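# Place yellow sponges in the door tote and on the shelf

## Task

Look at the bench for yellow sponges. If there is one, finish with one yellow sponge inside the tote next to the door and another yellow sponge resting on the top of the low shelf. If there is none, move the sponge that sits on the low shelf's top into the tote. Whatever goes into the tote must lie wholly inside it, with nothing sticking out past its rim. The cartons stay on the bench. The robot must not tip over or be left leaning, or the task fails. Anything that stays in place only because the robot is holding or pressing it at the end does not count.

## Robot and tools

ROBOT. A Hello Robot Stretch 3 with one arm. It has a two-wheel base (0.33 m long, 0.34 m wide) that drives only forward/back and turns in place around a point midway between the wheels, 0.05 m behind the front edge. It cannot slide sideways. A lift carries the arm up and down a mast, and the arm telescopes out to the robot's right. To move the gripper forward or back, drive the base. With the arm in and the wrist folded, a turn in place sweeps a circle of radius 0.28 m. An unfolded, level gripper reaches outside that circle. Cameras: head_camera and nav_camera ride on the head and are aimed with head_pan_rad and head_tilt_rad; wrist_camera rides on the gripper.

FRAMES. Base frame: origin on the floor between the drive wheels, x forward, y left, z up. hand_pose is reported in it, at the point where closed fingertips meet. The odometry frame is where the base frame was when the scene began. The heading runs from -3.142 to 3.142, with left as positive.

execute_actions takes {"actions": [...]}. An empty list only returns the current state and images. Each action can have "robot", "steps" (1 to 450 control steps at 30 per second; 1 if omitted) and "until". {"steps": n} on its own just waits. "robot" is one of three things: a single command; {"stop": true}, which brakes everything and clears the queue; or a list of up to 8 items run in order, each a command or {"pause_s": s} with s up to 15. A command may contain:
- "base": exactly one of {"translate_m": d}, a straight drive by d metres counted from where the base is when that command starts (forward positive, |d| up to 1), or {"rotate_rad": d}, an in-place turn by d radians from the current heading (counter-clockwise/left positive, |d| up to 3.2). Both are relative offsets, not poses.
- "joints": absolute targets, by name, for any subset of: lift_m 0 to 1.1 (arm height on the mast, m); arm_m 0 to 0.52 (extension, m); wrist_yaw_rad -1.345 to 4.42 (0 along the arm, positive swings toward the front, 3.0 folded over the base); wrist_pitch_rad -1.57 to 0.451 (0 level, negative tips the fingers down); wrist_roll_rad -2.911 to 2.911; gripper_m -0.089 to 0.179 (larger is wider; the actual fingertip gap is about 0.007 m less when almost shut and 0.025 m less when fully open, and zero below 0.007); head_pan_rad -3.953 to 1.73 (0 ahead, positive left, -1.57 looks along the arm); head_tilt_rad -1.53 to 0.419 (negative looks down). Unnamed joints keep their previous targets.
- "contact_limits": {"arm_m": e}, an effort in percent (1 to 100) at which the arm halts. It lasts until the arm's next command. A very low value stops it at once.
Base and joint motions in one command start together. They keep going across later actions and while you think. A new command takes over right away and discards the remainder of an older queue. In a queue, each command waits until everything in the previous one ended "done" ("off_target" is also accepted for gripper and base). One value outside its range rejects the whole call.

"until" ends an action early. {"robot": {"status": "ended"}} fires once nothing is moving and no queue is running. You can also test fields such as lift_m, lift_m_goal, lift_m_status, base_status, translate_m, rotate_rad, x, y, heading, refusals, queue and queue_left. Use [op, value], where op is one of =, !=, <, <=, >, >=. Status fields take a word or ["!=","moving"]. "any": {"status":"ended"} fires when the first motion finishes.

zoom_image: {"camera": one of head_camera, nav_camera, wrist_camera, "region": [x0, y0, x1, y1]} in pixels of that camera's most recent image, with the origin at the top left and at most 504x504. finished_scene: {"scene": the current scene number}. It is final, so only call it once all motion has stopped and nothing is being held.

RESULTS. base_status gives progress as (translate_m done of goal), taken from wheel turns, so slipping counts as travel. joint_goals, joint_status and measured_speeds are listed per joint. The "robot:" line shows refusals, queue (idle/running/done/dropped/stopped) and queue_left. Status words: moving, done, off_target (it stopped short and may still be pushing), contact_stop (the lift or arm pressed on something and went slack), time_out, stopped, not_commanded, torque_fault (a wrist servo is off for about 10 s and its goals are refused). Lines starting with "refused:" or "dropped:" name the failing goal, with actions and commands counted from 0. "on_its_own" reports when the robot has moved a goal itself, a slack or powered-off joint, a motor straining at rest, or base tilt of 3 degrees or more. base_tilt is in degrees, with forward and right positive. motor_effort is in percent, with the peak in brackets; it is noisy and biased. lidar_m gives 12 distances from the base origin in 30-degree sectors, starting straight ahead and going counter-clockwise (4th left, 7th behind, 10th right). It scans at 0.17 m height, so it sees table legs but not tabletops. wrist_depth_mm and head_depth_mm are 7x7 grids of median depth in mm, where "-" means no reading. Each result comes with one image per camera. Calibration lines give K and T_world_to_cam relative to the base frame.

SPEED. The base is fast (0.30 m/s, 1.9 rad/s) only when stowed: lift_m below 0.30, arm_m below 0.03 and wrist_yaw_rad above 2.54. Otherwise it is capped at 0.10 m/s and 0.63 rad/s.

GRIPPING. To hold something, close to below the object's width. To let go, open to at least 0.02 more than where contact happened. Neither the reading nor "done" confirms a grasp, so check with the cameras. Too strong a squeeze makes the stall guard ease off, and the object may slip. To re-grip, send a new value.

CAUTIONS. Fold or unfold the wrist only with lift_m between 0.32 and 0.95, pitch -0.4 and roll near 0. Once it is folded, the lift may go down to 0.25. When yaw is below -0.4, keep pitch at -0.5 or lower. Pushing against something solid with the gripper higher than about 0.45 m, pushing again after a contact_stop, driving while holding or hooking something fixed, or catching furniture (especially while reversing) can tip the robot. If it tips, reverse the last motion in small steps, free the gripper, and lower lift_m to about 0.2 if it still leans. The base and wrist have no contact stop. Avoid dropping, throwing or slamming objects, and avoid hard pushes. A loose object may occasionally get nudged by something else. Let everything come to rest before finishing, because whatever is still moving gets braked.

Each tool is called after "Emit:" as name([rows], argument=value, ...), one row to a line, values as JSON.

## Session

Emit:
execute_actions(actions=[])

Scene clock: 0.00 s.
robot.base_odometry: x=+0.000 y=+0.000 heading=+0.000 (m, m, rad; robot's odometry frame)
robot.turned_by_wheels: +0.000 (rad since the last result)
robot.turned_by_imu: +0.000 (rad since the last result)
robot.base_tilt: forward=-0.1 right=-1.5 (deg)
robot.lidar_m: 2.10 2.23 0.88 0.84 0.86 1.14 1.95 2.00 1.46 1.38 1.41 1.84
robot.head_depth_mm: 2284 2378 2419 2414 2436 2446 2248 / 2258 2357 2386 2425 2462 2466 2252 / 2245 2390 2380 2447 2443 2451 2265 / 2213 2380 2339 2350 2344 2384 2137 / 2180 2244 2325 2374 2363 2373 2115 / 2204 2306 2351 2340 2373 2394 2153 / 2175 2323 2321 2360 2264 2391 2141
robot.base_status: not_commanded
robot.joint_positions: lift_m=+0.348 arm_m=-0.001 wrist_yaw_rad=+2.879 wrist_pitch_rad=-0.394 wrist_roll_rad=+0.013 gripper_m=+0.037 head_pan_rad=+0.006 head_tilt_rad=+0.015
robot.joint_goals: lift_m=+0.348 arm_m=-0.001 wrist_yaw_rad=+2.879 wrist_pitch_rad=-0.394 wrist_roll_rad=+0.013 gripper_m=+0.037 head_pan_rad=+0.006 head_tilt_rad=+0.015
robot.joint_status: lift_m=not_commanded arm_m=not_commanded wrist_yaw_rad=not_commanded wrist_pitch_rad=not_commanded wrist_roll_rad=not_commanded gripper_m=not_commanded head_pan_rad=not_commanded head_tilt_rad=not_commanded
robot.measured_speeds: translate_m=+0.000 rotate_rad=+0.000 lift_m=+0.000 arm_m=+0.000 wrist_yaw_rad=+0.000 wrist_pitch_rad=+0.000 wrist_roll_rad=+0.000 head_pan_rad=+0.000 head_tilt_rad=+0.000
robot: refusals=0 queue=idle queue_left=0
robot.motor_effort: left_wheel=+0 right_wheel=+0 lift_m=+34 arm_m=+0 wrist_yaw_rad=+0 wrist_pitch_rad=+4 wrist_roll_rad=+0 gripper_m=+0 head_pan_rad=+1 head_tilt_rad=+2 (%)
robot.hand_pose: x=+0.0378 y=+0.0760 z=+0.3662 quat_wxyz=(+0.229, +0.709, +0.045, +0.665) (m; robot's base frame)
robot.wrist_depth_mm: - - - - - - - / - 793 830 898 - - - / - 870 889 - - - - / 785 850 866 837 868 864 885 / 657 - 703 686 694 694 694 / 559 - 556 573 554 575 577 / 481 482 514 488 496 514 512
pictures: head_camera (sideways: a quarter turn clockwise sets it upright), nav_camera (sideways: a quarter turn counterclockwise sets it upright), wrist_camera
Images, in order (width x height): head_camera 896x504, nav_camera 672x504, wrist_camera 644x364.

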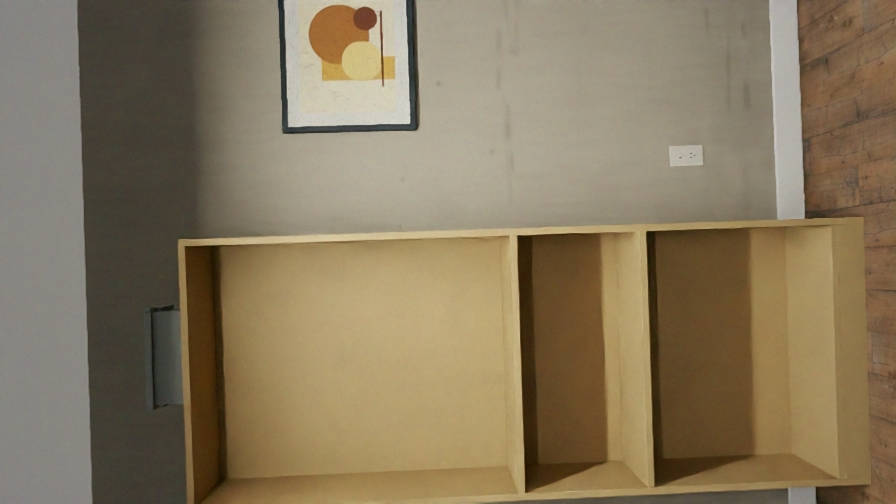

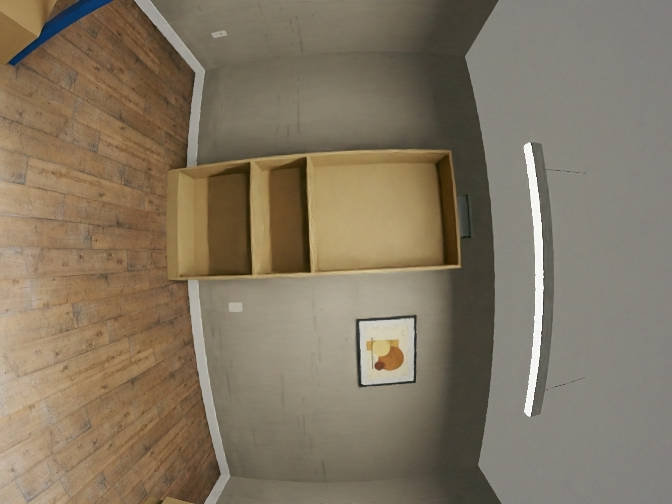

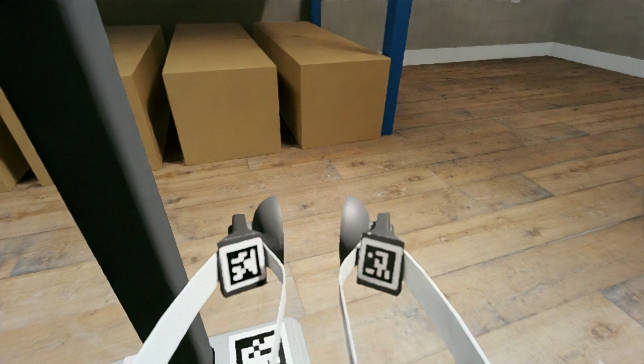

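Emit:
execute_actions([
  {"robot":{"joints":{"head_pan_rad":1.57,"head_tilt_rad":-0.6}},"steps":120,"until":{"robot":{"status":"ended"}}},
])

Emit:
execute_actions([
  {"robot":{"joints":{"head_pan_rad":-1.57,"head_tilt_rad":-0.6}},"steps":150,"until":{"robot":{"status":"ended"}}},
])

Emit:
execute_actions([
  {"robot":{"joints":{"head_pan_rad":-3.14,"head_tilt_rad":-0.6}},"steps":150,"until":{"robot":{"status":"ended"}}},
])

Scene clock: 1.53 s.
robot.base_odometry: x=+0.000 y=+0.000 heading=+0.000 (m, m, rad; robot's odometry frame)
robot.turned_by_wheels: +0.000 (rad since the last result)
robot.turned_by_imu: +0.000 (rad since the last result)
robot.base_tilt: forward=+0.0 right=-1.6 (deg)
robot.lidar_m: 2.11 2.23 0.88 0.84 0.86 1.14 1.95 2.01 1.46 1.38 1.41 1.84
robot.head_depth_mm: 1504 1044 936 1914 1358 1366 1241 / 1487 1025 933 1683 1397 1384 1246 / 1487 1022 935 1768 1417 1375 1253 / 1486 1025 925 1722 1378 1370 1255 / 1487 1028 932 1777 1490 1393 1269 / 1470 1021 930 1725 1402 1348 1291 / 1485 1017 929 1823 1454 1298 -
robot.base_status: not_commanded
robot.joint_positions: lift_m=+0.348 arm_m=-0.001 wrist_yaw_rad=+2.879 wrist_pitch_rad=-0.394 wrist_roll_rad=+0.013 gripper_m=+0.037 head_pan_rad=+1.563 head_tilt_rad=-0.592
robot.joint_goals: lift_m=+0.348 arm_m=-0.001 wrist_yaw_rad=+2.879 wrist_pitch_rad=-0.394 wrist_roll_rad=+0.013 gripper_m=+0.037 head_pan_rad=+1.570 head_tilt_rad=-0.600
robot.joint_status: lift_m=not_commanded arm_m=not_commanded wrist_yaw_rad=not_commanded wrist_pitch_rad=not_commanded wrist_roll_rad=not_commanded gripper_m=not_commanded head_pan_rad=done head_tilt_rad=done
robot.measured_speeds: translate_m=+0.000 rotate_rad=+0.000 lift_m=+0.000 arm_m=+0.000 wrist_yaw_rad=+0.000 wrist_pitch_rad=+0.000 wrist_roll_rad=+0.000 head_pan_rad=+0.000 head_tilt_rad=+0.000
robot: refusals=0 queue=done queue_left=0
robot.motor_effort: left_wheel=+0(0) right_wheel=+0(0) lift_m=+34(34) arm_m=+0(0) wrist_yaw_rad=+0(0) wrist_pitch_rad=+3(4) wrist_roll_rad=+0(0) gripper_m=-1(0) head_pan_rad=+2(35) head_tilt_rad=-5(44) (%)
robot.hand_pose: x=+0.0378 y=+0.0760 z=+0.3662 quat_wxyz=(+0.229, +0.709, +0.045, +0.665) (m; robot's base frame)
robot.wrist_depth_mm: - - - - - - - / - 796 832 950 - - - / - 867 906 - - - - / 776 829 848 846 842 863 867 / 677 - 720 689 701 691 700 / 567 - 555 584 555 583 595 / 491 482 516 497 497 493 499
pictures: head_camera (sideways: a quarter turn clockwise sets it upright), nav_camera (sideways: a quarter turn counterclockwise sets it upright), wrist_camera
camera_calibration (this result's frames):
head_camera: T_world_to_cam=[[-0.0272841, -0.584173, -0.81117, 1.08077], [-0.999127, -0.00973678, 0.0406182, -0.0413051], [-0.0316262, 0.81157, -0.583398, 0.717637], [0, 0, 0, 1]] pos_world=[0.010915, 0.0485423, 1.29704]
nav_camera: T_world_to_cam=[[0.0469174, 0.57795, 0.814722, -1.01869], [0.997981, 0.00783569, -0.0630292, 0.123576], [-0.0428117, 0.816034, -0.576416, 0.703886], [0, 0, 0, 1]] pos_world=[-0.0453976, 0.0133865, 1.24347]
wrist_camera: T_world_to_cam=[[0.954749, -0.297404, 0.00226987, -0.0180269], [-0.162753, -0.52884, -0.83297, 0.376333], [0.248929, 0.794908, -0.553313, 0.302548], [0, 0, 0, 1]] pos_world=[0.0031475, -0.0468394, 0.48092]
Images, in order (width x height): head_camera 896x504, nav_camera 672x504, wrist_camera 644x364.

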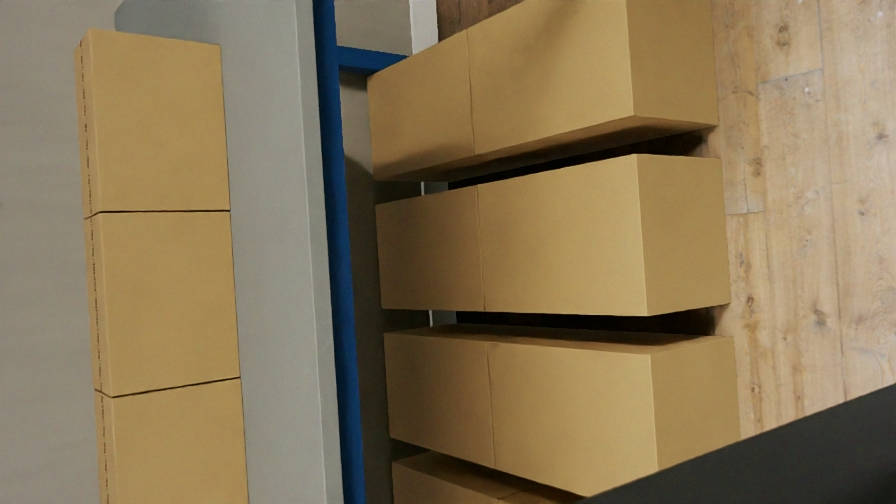

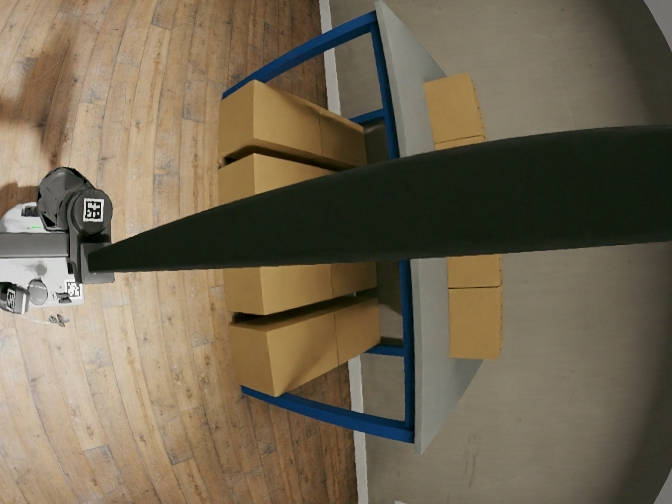

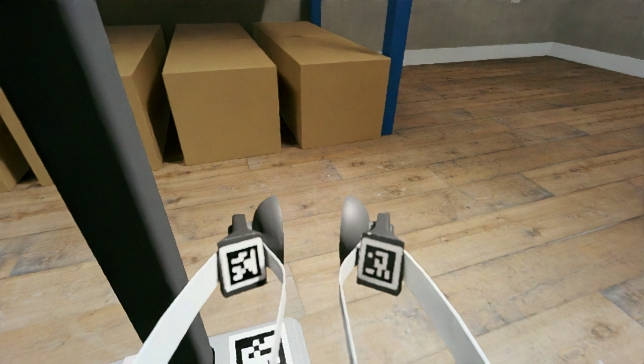

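Scene clock: 3.53 s.
robot.base_odometry: x=+0.000 y=+0.000 heading=+0.000 (m, m, rad; robot's odometry frame)
robot.turned_by_wheels: +0.000 (rad since the last result)
robot.turned_by_imu: +0.000 (rad since the last result)
robot.base_tilt: forward=-0.1 right=-1.6 (deg)
robot.lidar_m: 2.10 2.23 0.88 0.84 0.86 1.14 1.95 2.01 1.46 1.38 1.41 1.84
robot.head_depth_mm: 1778 1382 1593 2004 1705 1435 1245 / 1745 1376 1480 1709 1738 1448 1251 / 1736 1372 1483 1732 1728 1455 1258 / 1728 1359 1479 1690 1746 1458 1264 / 1732 1361 1463 1668 1757 1472 1263 / 1755 1378 1464 1660 1785 1472 1268 / 1747 1351 1452 1636 1781 1502 1279
robot.base_status: not_commanded
robot.joint_positions: lift_m=+0.348 arm_m=-0.001 wrist_yaw_rad=+2.879 wrist_pitch_rad=-0.394 wrist_roll_rad=+0.013 gripper_m=+0.037 head_pan_rad=-1.563 head_tilt_rad=-0.592
robot.joint_goals: lift_m=+0.348 arm_m=-0.001 wrist_yaw_rad=+2.879 wrist_pitch_rad=-0.394 wrist_roll_rad=+0.013 gripper_m=+0.037 head_pan_rad=-1.570 head_tilt_rad=-0.600
robot.joint_status: lift_m=not_commanded arm_m=not_commanded wrist_yaw_rad=not_commanded wrist_pitch_rad=not_commanded wrist_roll_rad=not_commanded gripper_m=not_commanded head_pan_rad=done head_tilt_rad=done
robot.measured_speeds: translate_m=+0.000 rotate_rad=+0.000 lift_m=+0.000 arm_m=+0.000 wrist_yaw_rad=+0.000 wrist_pitch_rad=+0.000 wrist_roll_rad=+0.000 head_pan_rad=+0.000 head_tilt_rad=+0.000
robot: refusals=0 queue=done queue_left=0
robot.motor_effort: left_wheel=-1(1) right_wheel=+0(0) lift_m=+34(34) arm_m=+0(0) wrist_yaw_rad=+0(0) wrist_pitch_rad=+4(4) wrist_roll_rad=+0(0) gripper_m=+0(0) head_pan_rad=-1(33) head_tilt_rad=-5(6) (%)
robot.hand_pose: x=+0.0378 y=+0.0760 z=+0.3662 quat_wxyz=(+0.229, +0.709, +0.045, +0.665) (m; robot's base frame)
robot.wrist_depth_mm: - - - - - - - / - 805 824 945 - - - / - 877 890 - - - - / 800 846 835 862 817 896 882 / 672 - 701 684 685 703 692 / 572 - 549 579 567 574 589 / 485 496 522 487 484 499 501
pictures: head_camera (sideways: a quarter turn clockwise sets it upright), nav_camera (sideways: a quarter turn counterclockwise sets it upright), wrist_camera
camera_calibration (this result's frames):
head_camera: T_world_to_cam=[[0.0178917, 0.584773, -0.811, 1.08027], [0.998842, 0.0257785, 0.0406234, -0.0534995], [0.0446618, -0.810787, -0.583634, 0.71748], [0, 0, 0, 1]] pos_world=[0.00206567, -0.048612, 1.29702]
nav_camera: T_world_to_cam=[[-0.0376224, -0.578867, 0.814553, -1.01795], [-0.997726, -0.0238527, -0.0630338, 0.135756], [0.0559175, -0.815073, -0.576654, 0.703593], [0, 0, 0, 1]] pos_world=[0.0578059, -0.0125402, 1.24346]
wrist_camera: T_world_to_cam=[[0.954749, -0.297404, 0.00226986, -0.0180269], [-0.162753, -0.52884, -0.83297, 0.376333], [0.248929, 0.794908, -0.553313, 0.302548], [0, 0, 0, 1]] pos_world=[0.00314751, -0.0468394, 0.480919]
Images, in order (width x height): head_camera 896x504, nav_camera 672x504, wrist_camera 644x364.

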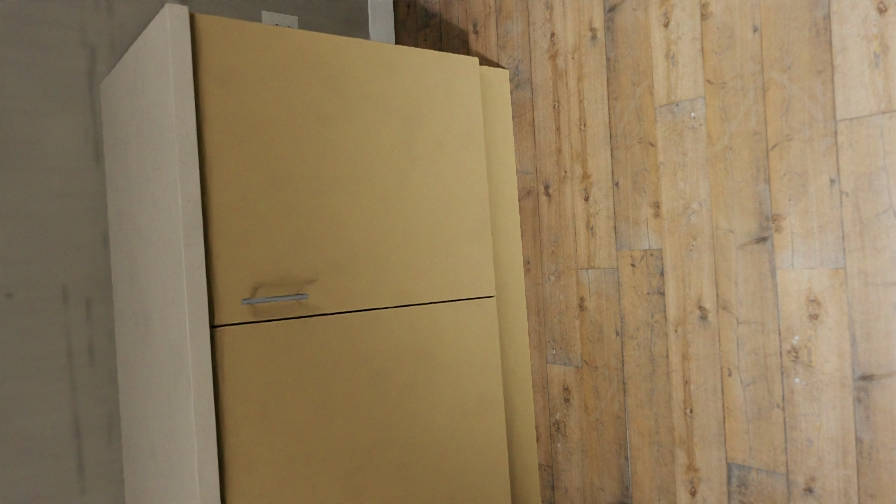

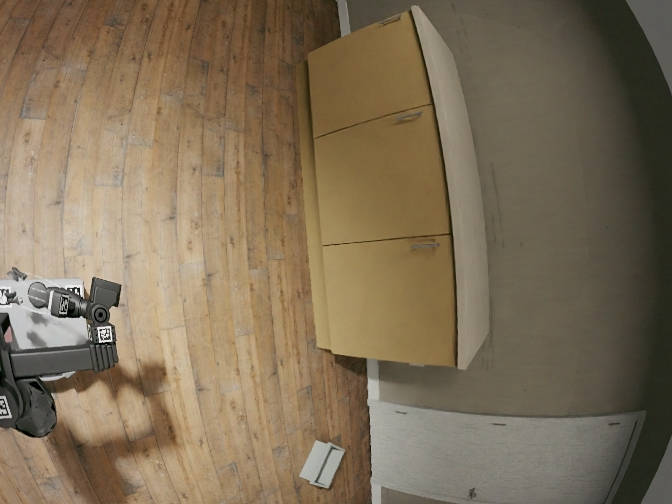

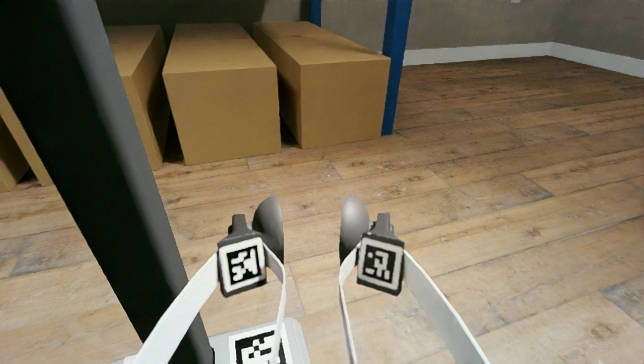

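Scene clock: 4.87 s.
robot.base_odometry: x=+0.000 y=+0.000 heading=+0.000 (m, m, rad; robot's odometry frame)
robot.turned_by_wheels: +0.000 (rad since the last result)
robot.turned_by_imu: +0.000 (rad since the last result)
robot.base_tilt: forward=-0.1 right=-1.6 (deg)
robot.lidar_m: 2.10 2.23 0.88 0.84 0.86 1.14 1.95 2.00 1.46 1.38 1.41 1.84
robot.head_depth_mm: 2082 2282 2538 2111 1725 1438 1239 / 2056 2310 2523 2155 1724 1457 1235 / 2053 2297 2498 2136 1738 1454 1250 / 2054 2206 2337 2217 1749 1468 1257 / 2054 2193 2391 2159 1770 1471 1263 / 2045 2196 2344 2198 1777 1474 1271 / 2027 2164 2421 2240 1764 1474 1277
robot.base_status: not_commanded
robot.joint_positions: lift_m=+0.348 arm_m=-0.001 wrist_yaw_rad=+2.879 wrist_pitch_rad=-0.394 wrist_roll_rad=+0.013 gripper_m=+0.037 head_pan_rad=-3.133 head_tilt_rad=-0.592
robot.joint_goals: lift_m=+0.348 arm_m=-0.001 wrist_yaw_rad=+2.879 wrist_pitch_rad=-0.394 wrist_roll_rad=+0.013 gripper_m=+0.037 head_pan_rad=-3.140 head_tilt_rad=-0.600
robot.joint_status: lift_m=not_commanded arm_m=not_commanded wrist_yaw_rad=not_commanded wrist_pitch_rad=not_commanded wrist_roll_rad=not_commanded gripper_m=not_commanded head_pan_rad=done head_tilt_rad=done
robot.measured_speeds: translate_m=+0.000 rotate_rad=+0.000 lift_m=+0.000 arm_m=+0.000 wrist_yaw_rad=+0.000 wrist_pitch_rad=+0.000 wrist_roll_rad=+0.000 head_pan_rad=+0.000 head_tilt_rad=+0.000
robot: refusals=0 queue=done queue_left=0
robot.motor_effort: left_wheel=-1(1) right_wheel=+0(0) lift_m=+34(34) arm_m=+0(0) wrist_yaw_rad=+0(0) wrist_pitch_rad=+4(4) wrist_roll_rad=+0(0) gripper_m=+0(0) head_pan_rad=-2(33) head_tilt_rad=-5(5) (%)
robot.hand_pose: x=+0.0378 y=+0.0760 z=+0.3662 quat_wxyz=(+0.229, +0.709, +0.045, +0.665) (m; robot's base frame)
robot.wrist_depth_mm: - - - - - - - / - 827 836 938 - - - / - 858 919 - - - - / 789 848 825 863 882 863 873 / 672 - 698 687 700 688 708 / 561 - 555 577 567 580 583 / 483 482 527 494 493 496 497
pictures: head_camera (sideways: a quarter turn clockwise sets it upright), nav_camera (sideways: a quarter turn counterclockwise sets it upright), wrist_camera
camera_calibration (this result's frames):
head_camera: T_world_to_cam=[[0.584813, -0.0174252, -0.810981, 1.07679], [0.0265736, -0.998821, 0.0406239, -0.0475694], [-0.810733, -0.0453081, -0.58366, 0.722731], [0, 0, 0, 1]] pos_world=[-0.0425151, 0.00399559, 1.29702]
nav_camera: T_world_to_cam=[[-0.578923, 0.0371606, 0.814535, -1.01462], [-0.0246462, 0.997707, -0.0630343, 0.12982], [-0.81501, -0.0565673, -0.57668, 0.70894], [0, 0, 0, 1]] pos_world=[-0.00639713, -0.0517159, 1.24346]
wrist_camera: T_world_to_cam=[[0.954749, -0.297403, 0.00226993, -0.0180269], [-0.162753, -0.52884, -0.83297, 0.376333], [0.248928, 0.794908, -0.553313, 0.302548], [0, 0, 0, 1]] pos_world=[0.00314745, -0.0468394, 0.480919]
Images, in order (width x height): head_camera 896x504, nav_camera 672x504, wrist_camera 644x364.

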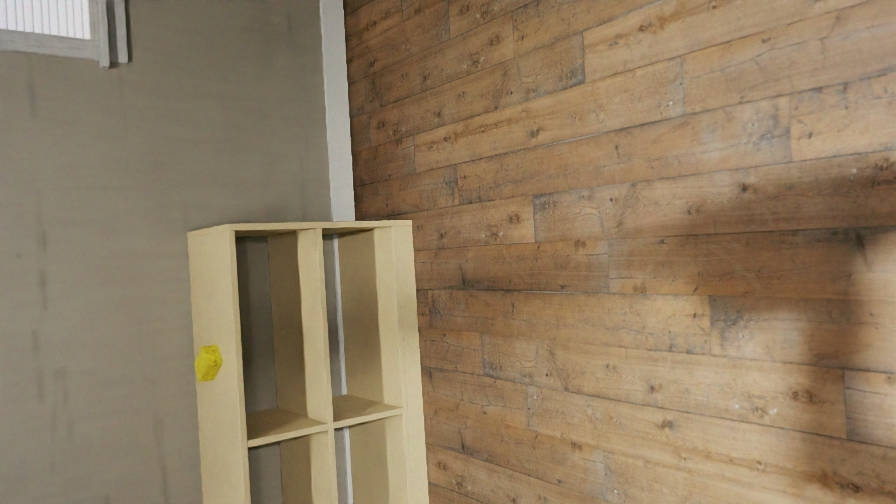

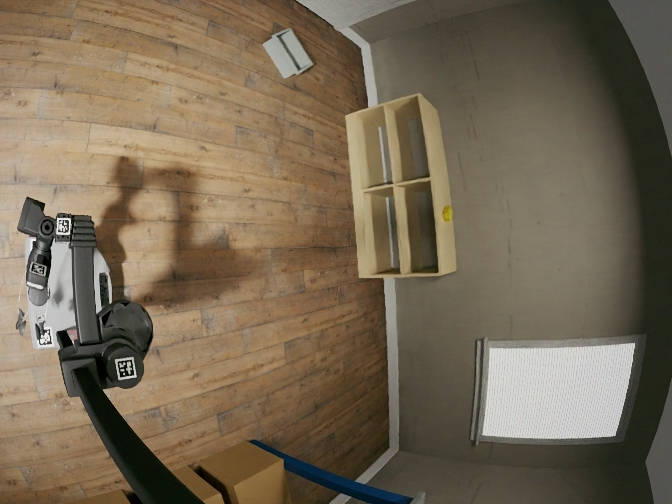

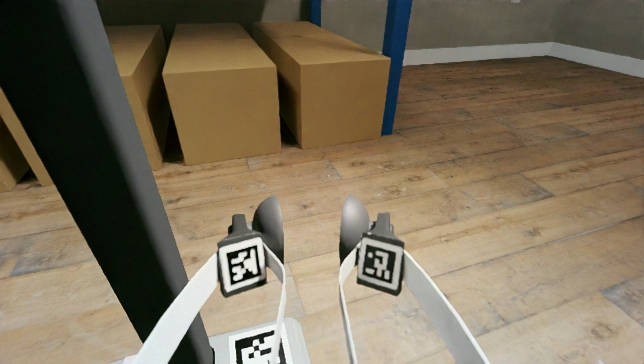

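Emit:
execute_actions([
  {"robot":[{"joints":{"lift_m":0.27,"head_pan_rad":-1.3,"head_tilt_rad":-0.45}},{"base":{"translate_m":-1.0}},{"base":{"translate_m":-0.27}},{"base":{"rotate_rad":1.571}},{"base":{"translate_m":0.7}}],"steps":450,"until":{"robot":{"status":"ended"}}},
])

Scene clock: 20.70 s.
robot.base_odometry: x=-1.270 y=+0.700 heading=+1.571 (m, m, rad; robot's odometry frame)
robot.turned_by_wheels: +1.571 (rad since the last result)
robot.turned_by_imu: +1.528 (rad since the last result)
robot.base_tilt: forward=-0.4 right=-1.4 (deg)
robot.lidar_m: 1.01 1.03 1.17 1.10 0.97 0.97 2.73 2.27 2.82 0.43 0.36 0.54
robot.head_depth_mm: 3034 3282 3473 2611 2009 1586 1342 / 3190 3317 3564 2637 1996 1614 1351 / 3235 3415 1160 870 1484 1317 1173 / 3287 1783 1178 799 602 485 548 / 2971 1249 1013 806 605 488 550 / 2297 2238 795 770 611 488 1085 / 1862 1884 688 691 616 493 1096
robot.base_status: moving (translate_m +0.7000 of +0.7000)
robot.joint_positions: lift_m=+0.270 arm_m=-0.001 wrist_yaw_rad=+2.879 wrist_pitch_rad=-0.394 wrist_roll_rad=+0.013 gripper_m=+0.037 head_pan_rad=-1.307 head_tilt_rad=-0.457
robot.joint_goals: lift_m=+0.270 arm_m=-0.001 wrist_yaw_rad=+2.879 wrist_pitch_rad=-0.394 wrist_roll_rad=+0.013 gripper_m=+0.037 head_pan_rad=-1.300 head_tilt_rad=-0.450
robot.joint_status: lift_m=done arm_m=not_commanded wrist_yaw_rad=not_commanded wrist_pitch_rad=not_commanded wrist_roll_rad=not_commanded gripper_m=not_commanded head_pan_rad=done head_tilt_rad=done
robot.measured_speeds: translate_m=+0.000 rotate_rad=+0.000 lift_m=+0.000 arm_m=+0.000 wrist_yaw_rad=+0.000 wrist_pitch_rad=+0.000 wrist_roll_rad=+0.000 head_pan_rad=+0.000 head_tilt_rad=+0.000
robot: refusals=0 queue=running queue_left=0
robot.motor_effort: left_wheel=-3(11) right_wheel=+1(10) lift_m=+23(35) arm_m=+1(0) wrist_yaw_rad=+0(0) wrist_pitch_rad=+5(4) wrist_roll_rad=+0(0) gripper_m=-1(1) head_pan_rad=+4(33) head_tilt_rad=+5(24) (%)
robot.hand_pose: x=+0.0378 y=+0.0760 z=+0.2885 quat_wxyz=(+0.229, +0.709, +0.045, +0.665) (m; robot's base frame)
robot.wrist_depth_mm: - 917 - - - - 815 / - - - - - - 815 / - 907 938 944 951 957 846 / 705 705 708 709 740 728 753 / 565 - 593 575 570 588 605 / 468 - - 491 473 489 493 / 436 - - 415 418 425 423
pictures: head_camera (sideways: a quarter turn clockwise sets it upright), nav_camera (sideways: a quarter turn counterclockwise sets it upright), wrist_camera
camera_calibration (this result's frames):
head_camera: T_world_to_cam=[[-0.100857, 0.459792, -0.882281, 1.17395], [0.958405, 0.282888, 0.0378655, -0.0496693], [0.266997, -0.841764, -0.469198, 0.567232], [0, 0, 0, 1]] pos_world=[0.0145544, -0.0482446, 1.30378]
nav_camera: T_world_to_cam=[[0.0801632, -0.458664, 0.884986, -1.11051], [-0.957022, -0.28367, -0.0603301, 0.131998], [0.278716, -0.842115, -0.461692, 0.552658], [0, 0, 0, 1]] pos_world=[0.0613133, -0.00650753, 1.24591]
wrist_camera: T_world_to_cam=[[0.954749, -0.297403, 0.00228482, -0.0178616], [-0.162837, -0.529151, -0.832756, 0.311497], [0.248874, 0.794701, -0.553635, 0.259688], [0, 0, 0, 1]] pos_world=[0.00314698, -0.0468579, 0.403215]
Images, in order (width x height): head_camera 896x504, nav_camera 672x504, wrist_camera 644x364.

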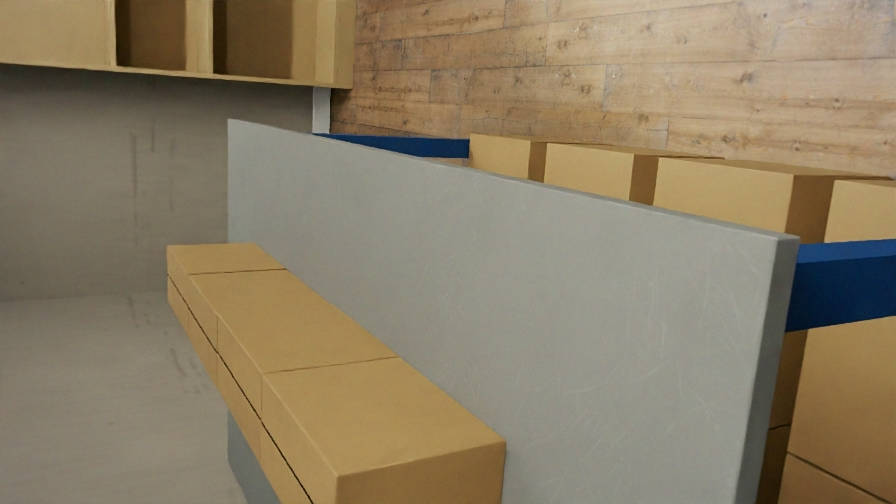

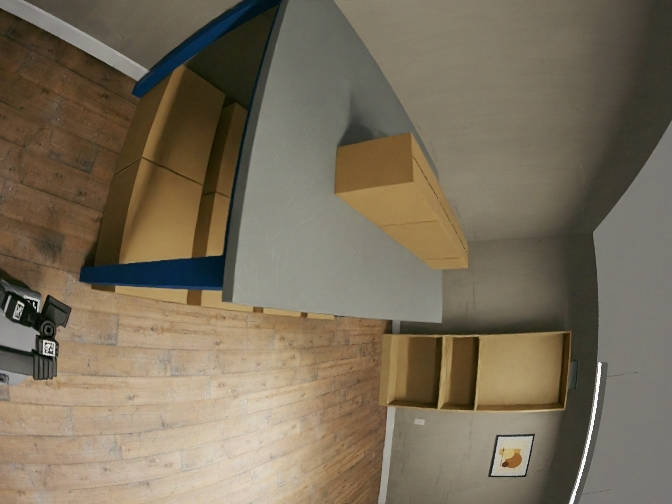

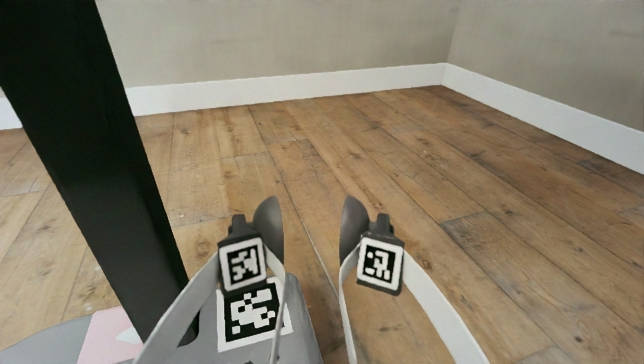

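Emit:
execute_actions([
  {"robot":{"base":{"translate_m":0.55},"joints":{"head_pan_rad":-1.57,"head_tilt_rad":-0.5}},"steps":450,"until":{"robot":{"status":"ended"}}},
])

Scene clock: 24.33 s.
robot.base_odometry: x=-1.270 y=+1.250 heading=+1.571 (m, m, rad; robot's odometry frame)
robot.turned_by_wheels: +0.000 (rad since the last result)
robot.turned_by_imu: +0.004 (rad since the last result)
robot.base_tilt: forward=-0.1 right=-1.5 (deg)
robot.lidar_m: 0.46 0.47 0.62 1.13 1.16 1.41 2.50 0.50 0.39 0.37 0.38 0.48
robot.head_depth_mm: 3141 3387 560 595 563 461 989 / 3150 3199 558 595 567 463 978 / 3255 987 733 683 570 463 981 / 3179 1685 1066 743 574 466 989 / 3174 3354 1022 752 576 469 426 / 2937 2491 1088 760 582 472 426 / 1772 1603 1103 764 584 477 428
robot.base_status: done (translate_m +0.5500 of +0.5500)
robot.joint_positions: lift_m=+0.270 arm_m=-0.001 wrist_yaw_rad=+2.879 wrist_pitch_rad=-0.394 wrist_roll_rad=+0.013 gripper_m=+0.037 head_pan_rad=-1.563 head_tilt_rad=-0.493
robot.joint_goals: lift_m=+0.270 arm_m=-0.001 wrist_yaw_rad=+2.879 wrist_pitch_rad=-0.394 wrist_roll_rad=+0.013 gripper_m=+0.037 head_pan_rad=-1.570 head_tilt_rad=-0.500
robot.joint_status: lift_m=done arm_m=not_commanded wrist_yaw_rad=not_commanded wrist_pitch_rad=not_commanded wrist_roll_rad=not_commanded gripper_m=not_commanded head_pan_rad=done head_tilt_rad=done
robot.measured_speeds: translate_m=+0.000 rotate_rad=+0.000 lift_m=+0.000 arm_m=+0.000 wrist_yaw_rad=+0.000 wrist_pitch_rad=+0.000 wrist_roll_rad=+0.000 head_pan_rad=+0.000 head_tilt_rad=+0.000
robot: refusals=0 queue=done queue_left=0
robot.motor_effort: left_wheel=-3(9) right_wheel=+2(7) lift_m=+23(24) arm_m=+0(0) wrist_yaw_rad=-1(0) wrist_pitch_rad=+4(4) wrist_roll_rad=+0(0) gripper_m=+0(0) head_pan_rad=-2(17) head_tilt_rad=-4(13) (%)
robot.hand_pose: x=+0.0378 y=+0.0760 z=+0.2885 quat_wxyz=(+0.229, +0.709, +0.045, +0.665) (m; robot's base frame)
robot.wrist_depth_mm: - 933 - - 687 479 377 / - - - - 721 495 382 / - 949 971 968 744 515 395 / 693 720 740 695 681 527 403 / 561 - 592 570 586 538 409 / 471 - - 482 464 485 408 / 432 - - 411 411 417 408
pictures: head_camera (sideways: a quarter turn clockwise sets it upright), nav_camera (sideways: a quarter turn counterclockwise sets it upright), wrist_camera
camera_calibration (this result's frames):
head_camera: T_world_to_cam=[[0.0185882, 0.501792, -0.864789, 1.1504], [0.998812, 0.0296457, 0.0386708, -0.0509623], [0.0450419, -0.86448, -0.500644, 0.609503], [0, 0, 0, 1]] pos_world=[0.00206468, -0.0488487, 1.30197]
nav_camera: T_world_to_cam=[[-0.0383211, -0.495563, 0.867726, -1.08728], [-0.997679, -0.0299433, -0.061161, 0.133325], [0.0562917, -0.868056, -0.493265, 0.595098], [0, 0, 0, 1]] pos_world=[0.0578507, -0.0182457, 1.24516]
wrist_camera: T_world_to_cam=[[0.954749, -0.297403, 0.00228503, -0.0178616], [-0.162839, -0.529156, -0.832753, 0.311495], [0.248872, 0.794698, -0.55364, 0.25969], [0, 0, 0, 1]] pos_world=[0.00314695, -0.0468579, 0.403214]
Images, in order (width x height): head_camera 896x504, nav_camera 672x504, wrist_camera 644x364.

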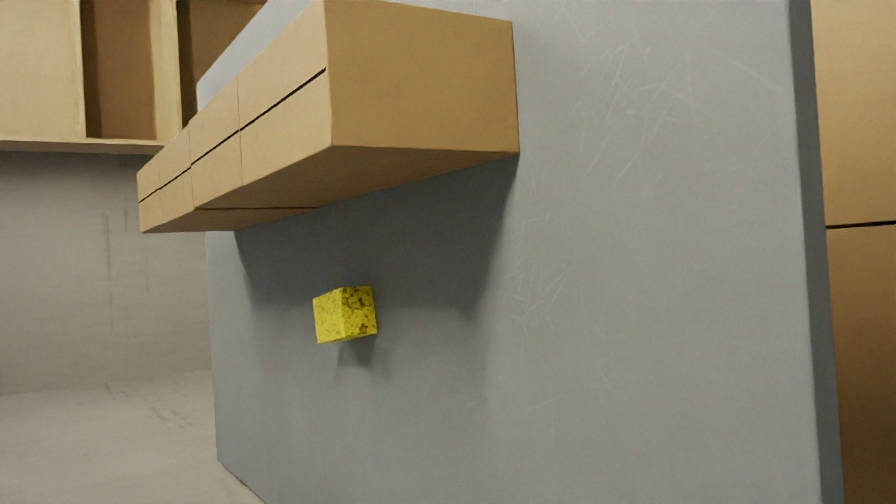

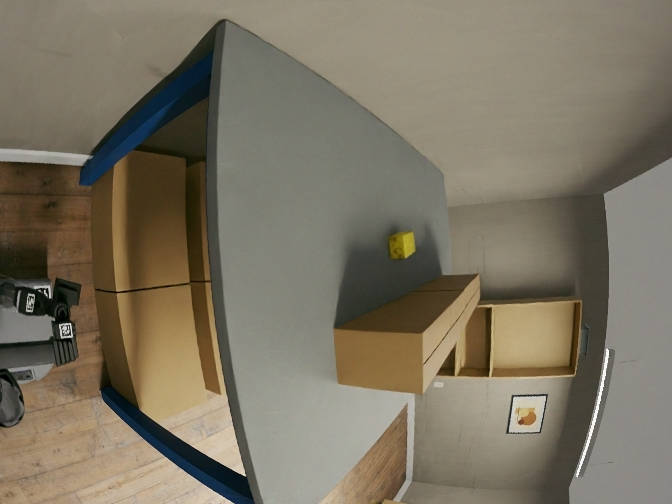

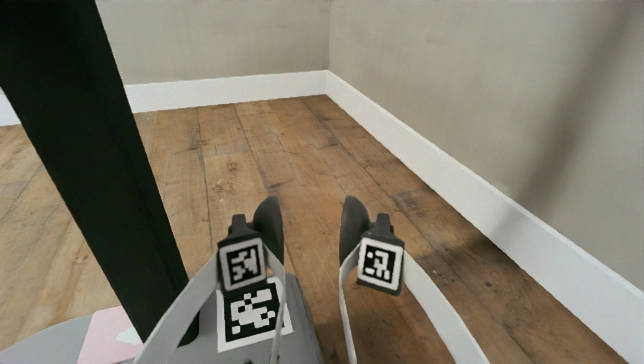

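Emit:
execute_actions([
  {"robot":[{"base":{"rotate_rad":-0.6},"joints":{"lift_m":0.95,"wrist_pitch_rad":-0.4}},{"joints":{"wrist_yaw_rad":1.6}},{"base":{"translate_m":0.14},"joints":{"wrist_pitch_rad":-0.2,"lift_m":0.98,"wrist_yaw_rad":0.7}},{"base":{"rotate_rad":0.67},"joints":{"wrist_yaw_rad":0.0,"wrist_pitch_rad":-0.4,"wrist_roll_rad":0.0,"gripper_m":0.15}}],"steps":450,"until":{"robot":{"status":"ended"}}},
])

Scene clock: 38.53 s.
robot.base_odometry: x=-1.191 y=+1.366 heading=+1.641 (m, m, rad; robot's odometry frame)
robot.turned_by_wheels: +0.070 (rad since the last result)
robot.turned_by_imu: +0.073 (rad since the last result)
robot.base_tilt: forward=-0.2 right=-1.5 (deg)
robot.lidar_m: 0.35 0.36 0.51 1.22 1.27 1.55 2.88 0.40 0.29 0.29 0.30 0.35
robot.head_depth_mm: 3001 929 796 699 601 - - / 3099 1283 1023 732 - - - / 3124 3350 1051 740 - - - / 3114 3374 1060 746 576 480 393 / 2577 2138 1074 753 599 468 395 / 1457 1420 1089 762 581 473 397 / 1011 1002 975 769 585 475 399
robot.base_status: done (rotate_rad +0.6699 of +0.6700)
robot.joint_positions: lift_m=+0.980 arm_m=-0.001 wrist_yaw_rad=+0.003 wrist_pitch_rad=-0.414 wrist_roll_rad=+0.004 gripper_m=+0.150 head_pan_rad=-1.563 head_tilt_rad=-0.494
robot.joint_goals: lift_m=+0.980 arm_m=-0.001 wrist_yaw_rad=+0.000 wrist_pitch_rad=-0.400 wrist_roll_rad=+0.000 gripper_m=+0.150 head_pan_rad=-1.570 head_tilt_rad=-0.500
robot.joint_status: lift_m=done arm_m=not_commanded wrist_yaw_rad=done wrist_pitch_rad=done wrist_roll_rad=done gripper_m=done head_pan_rad=done head_tilt_rad=done
robot.measured_speeds: translate_m=+0.000 rotate_rad=+0.000 lift_m=+0.000 arm_m=+0.000 wrist_yaw_rad=+0.000 wrist_pitch_rad=+0.000 wrist_roll_rad=+0.000 head_pan_rad=+0.000 head_tilt_rad=+0.000
robot: refusals=0 queue=done queue_left=0
robot.motor_effort: left_wheel=-3(8) right_wheel=+2(6) lift_m=+44(46) arm_m=+0(0) wrist_yaw_rad=-1(3) wrist_pitch_rad=+3(5) wrist_roll_rad=-3(4) gripper_m=+0(100) head_pan_rad=-2(2) head_tilt_rad=-3(4) (%)
robot.hand_pose: x=-0.0208 y=-0.3685 z=+0.9931 quat_wxyz=(+0.691, +0.146, -0.693, -0.145) (m; robot's base frame)
robot.wrist_depth_mm: 425 613 - - 617 310 218 / 422 583 642 599 580 309 218 / 411 449 450 454 462 307 236 / 333 341 342 347 347 307 263 / 272 284 277 282 284 287 282 / 237 224 232 235 238 232 243 / 196 200 202 203 205 207 210
pictures: head_camera (sideways: a quarter turn clockwise sets it upright), nav_camera (sideways: a quarter turn counterclockwise sets it upright), wrist_camera
camera_calibration (this result's frames):
head_camera: T_world_to_cam=[[0.0187336, 0.502405, -0.864429, 1.14993], [0.998821, 0.0293191, 0.0386863, -0.0509826], [0.0447805, -0.864135, -0.501264, 0.610311], [0, 0, 0, 1]] pos_world=[0.00205006, -0.0488476, 1.30194]
nav_camera: T_world_to_cam=[[-0.0384646, -0.496173, 0.867371, -1.08682], [-0.997688, -0.0296009, -0.0611767, 0.133346], [0.0560292, -0.867719, -0.493887, 0.595909], [0, 0, 0, 1]] pos_world=[0.0578449, -0.0182205, 1.24514]
wrist_camera: T_world_to_cam=[[-0.999399, 0.0329708, 0.010659, -0.0230088], [0.0100362, 0.569853, -0.821685, 1.05117], [-0.0331656, -0.821085, -0.569842, 0.432455], [0, 0, 0, 1]] pos_world=[-0.0192021, -0.243172, 1.11041]
Images, in order (width x height): head_camera 896x504, nav_camera 672x504, wrist_camera 644x364.

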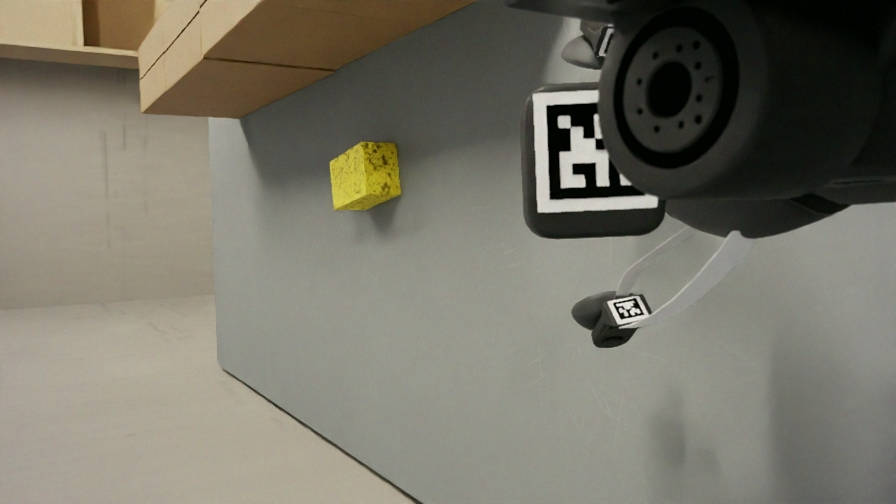

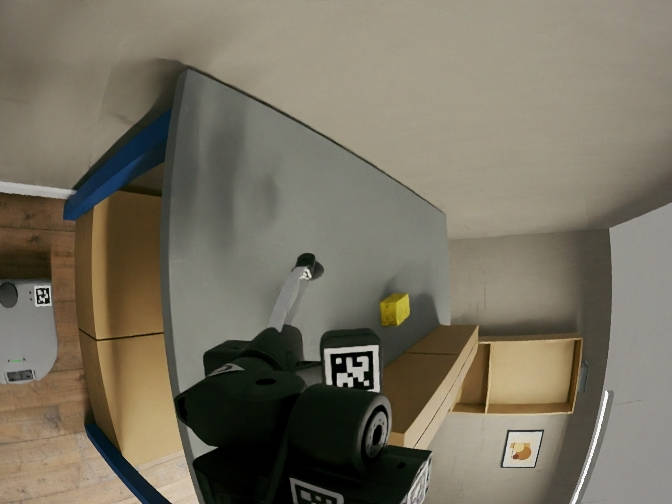

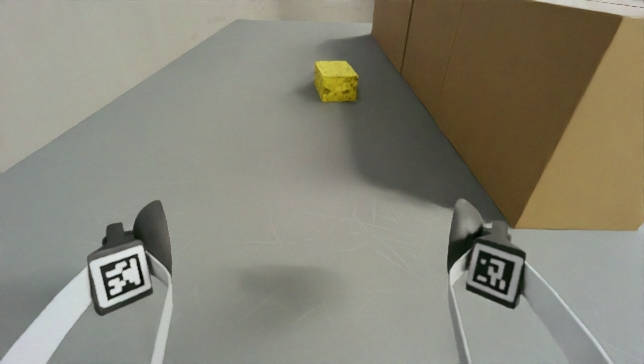

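Emit:
execute_actions([
  {"robot":{"base":{"translate_m":-0.035},"joints":{"arm_m":0.36,"lift_m":0.965}},"steps":300,"until":{"robot":{"status":"ended"}}},
])

Scene clock: 42.50 s.
robot.base_odometry: x=-1.189 y=+1.331 heading=+1.641 (m, m, rad; robot's odometry frame)
robot.turned_by_wheels: +0.000 (rad since the last result)
robot.turned_by_imu: +0.000 (rad since the last result)
robot.base_tilt: forward=-0.2 right=-1.5 (deg)
robot.lidar_m: 0.38 0.40 0.55 1.22 1.27 1.52 2.84 0.40 0.29 0.28 0.30 0.37
robot.head_depth_mm: 2980 1025 - 671 564 459 389 / 3103 1183 - 730 566 461 390 / 3095 3336 - 707 570 465 392 / 3104 3260 1070 742 575 465 393 / 2824 2369 1080 752 577 468 394 / 1603 1570 1090 757 582 472 396 / 1114 1102 1027 765 586 474 398
robot.base_status: done (translate_m -0.0350 of -0.0350)
robot.joint_positions: lift_m=+0.965 arm_m=+0.360 wrist_yaw_rad=+0.002 wrist_pitch_rad=-0.415 wrist_roll_rad=+0.004 gripper_m=+0.150 head_pan_rad=-1.563 head_tilt_rad=-0.494
robot.joint_goals: lift_m=+0.965 arm_m=+0.360 wrist_yaw_rad=+0.000 wrist_pitch_rad=-0.400 wrist_roll_rad=+0.000 gripper_m=+0.150 head_pan_rad=-1.570 head_tilt_rad=-0.500
robot.joint_status: lift_m=done arm_m=done wrist_yaw_rad=done wrist_pitch_rad=done wrist_roll_rad=done gripper_m=done head_pan_rad=done head_tilt_rad=done
robot.measured_speeds: translate_m=+0.000 rotate_rad=+0.000 lift_m=+0.000 arm_m=+0.000 wrist_yaw_rad=+0.000 wrist_pitch_rad=+0.000 wrist_roll_rad=+0.000 head_pan_rad=+0.000 head_tilt_rad=+0.000
robot: refusals=0 queue=done queue_left=0
robot.motor_effort: left_wheel=-2(8) right_wheel=+2(3) lift_m=+23(44) arm_m=+3(1) wrist_yaw_rad=-2(2) wrist_pitch_rad=+4(4) wrist_roll_rad=-3(3) gripper_m=+0(0) head_pan_rad=-3(2) head_tilt_rad=-4(4) (%)
robot.hand_pose: x=-0.0211 y=-0.7295 z=+0.9787 quat_wxyz=(+0.691, +0.146, -0.693, -0.146) (m; robot's base frame)
robot.wrist_depth_mm: 454 669 - - 503 263 177 / 459 580 574 606 499 264 178 / 396 410 410 420 402 263 176 / 308 309 316 245 323 259 176 / 253 267 255 244 265 227 175 / 218 208 215 218 220 215 175 / 181 184 186 188 189 191 164
pictures: head_camera (sideways: a quarter turn clockwise sets it upright), nav_camera (sideways: a quarter turn counterclockwise sets it upright), wrist_camera
camera_calibration (this result's frames):
head_camera: T_world_to_cam=[[0.018755, 0.502404, -0.864429, 1.14993], [0.998822, 0.0292765, 0.0386863, -0.0509826], [0.0447436, -0.864137, -0.501264, 0.610311], [0, 0, 0, 1]] pos_world=[0.00204798, -0.0488474, 1.30194]
nav_camera: T_world_to_cam=[[-0.0384858, -0.496172, 0.867371, -1.08682], [-0.997689, -0.0295584, -0.0611767, 0.133346], [0.0559922, -0.867721, -0.493887, 0.595909], [0, 0, 0, 1]] pos_world=[0.0578441, -0.0182227, 1.24514]
wrist_camera: T_world_to_cam=[[-0.999369, 0.0338597, 0.0107493, -0.0105995], [0.0105064, 0.570753, -0.821055, 1.24509], [-0.0339359, -0.820424, -0.570748, 0.129164], [0, 0, 0, 1]] pos_world=[-0.019291, -0.60431, 1.09612]
Images, in order (width x height): head_camera 896x504, nav_camera 672x504, wrist_camera 644x364.

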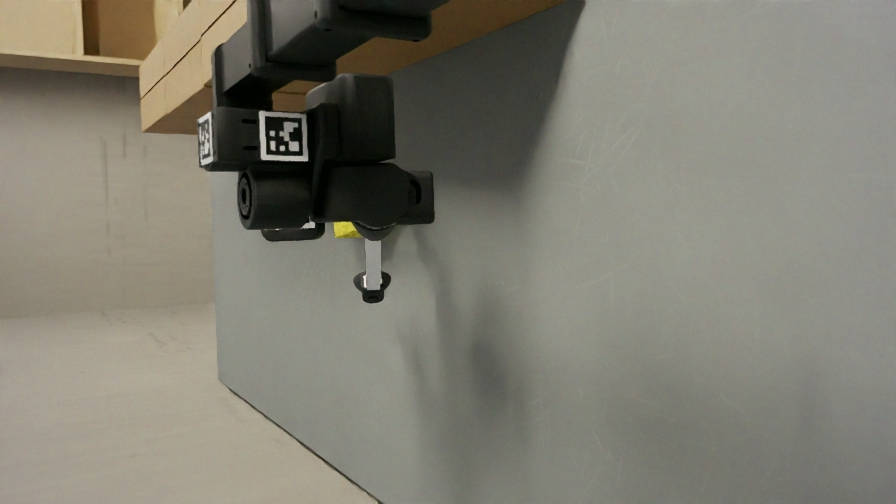

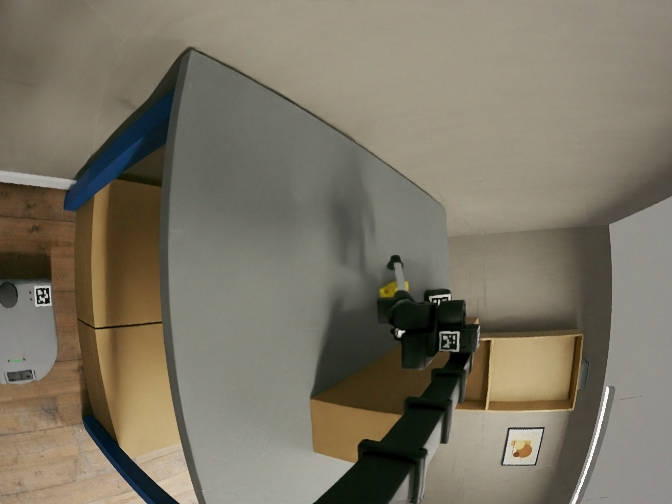

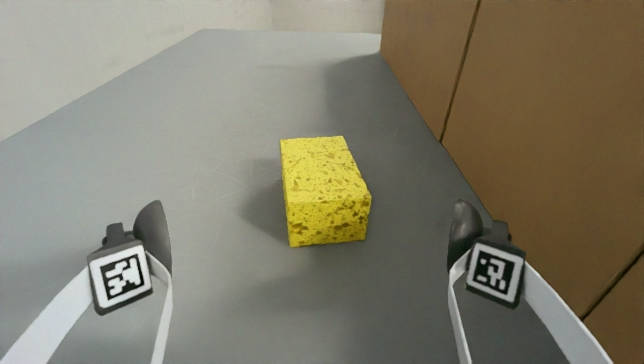

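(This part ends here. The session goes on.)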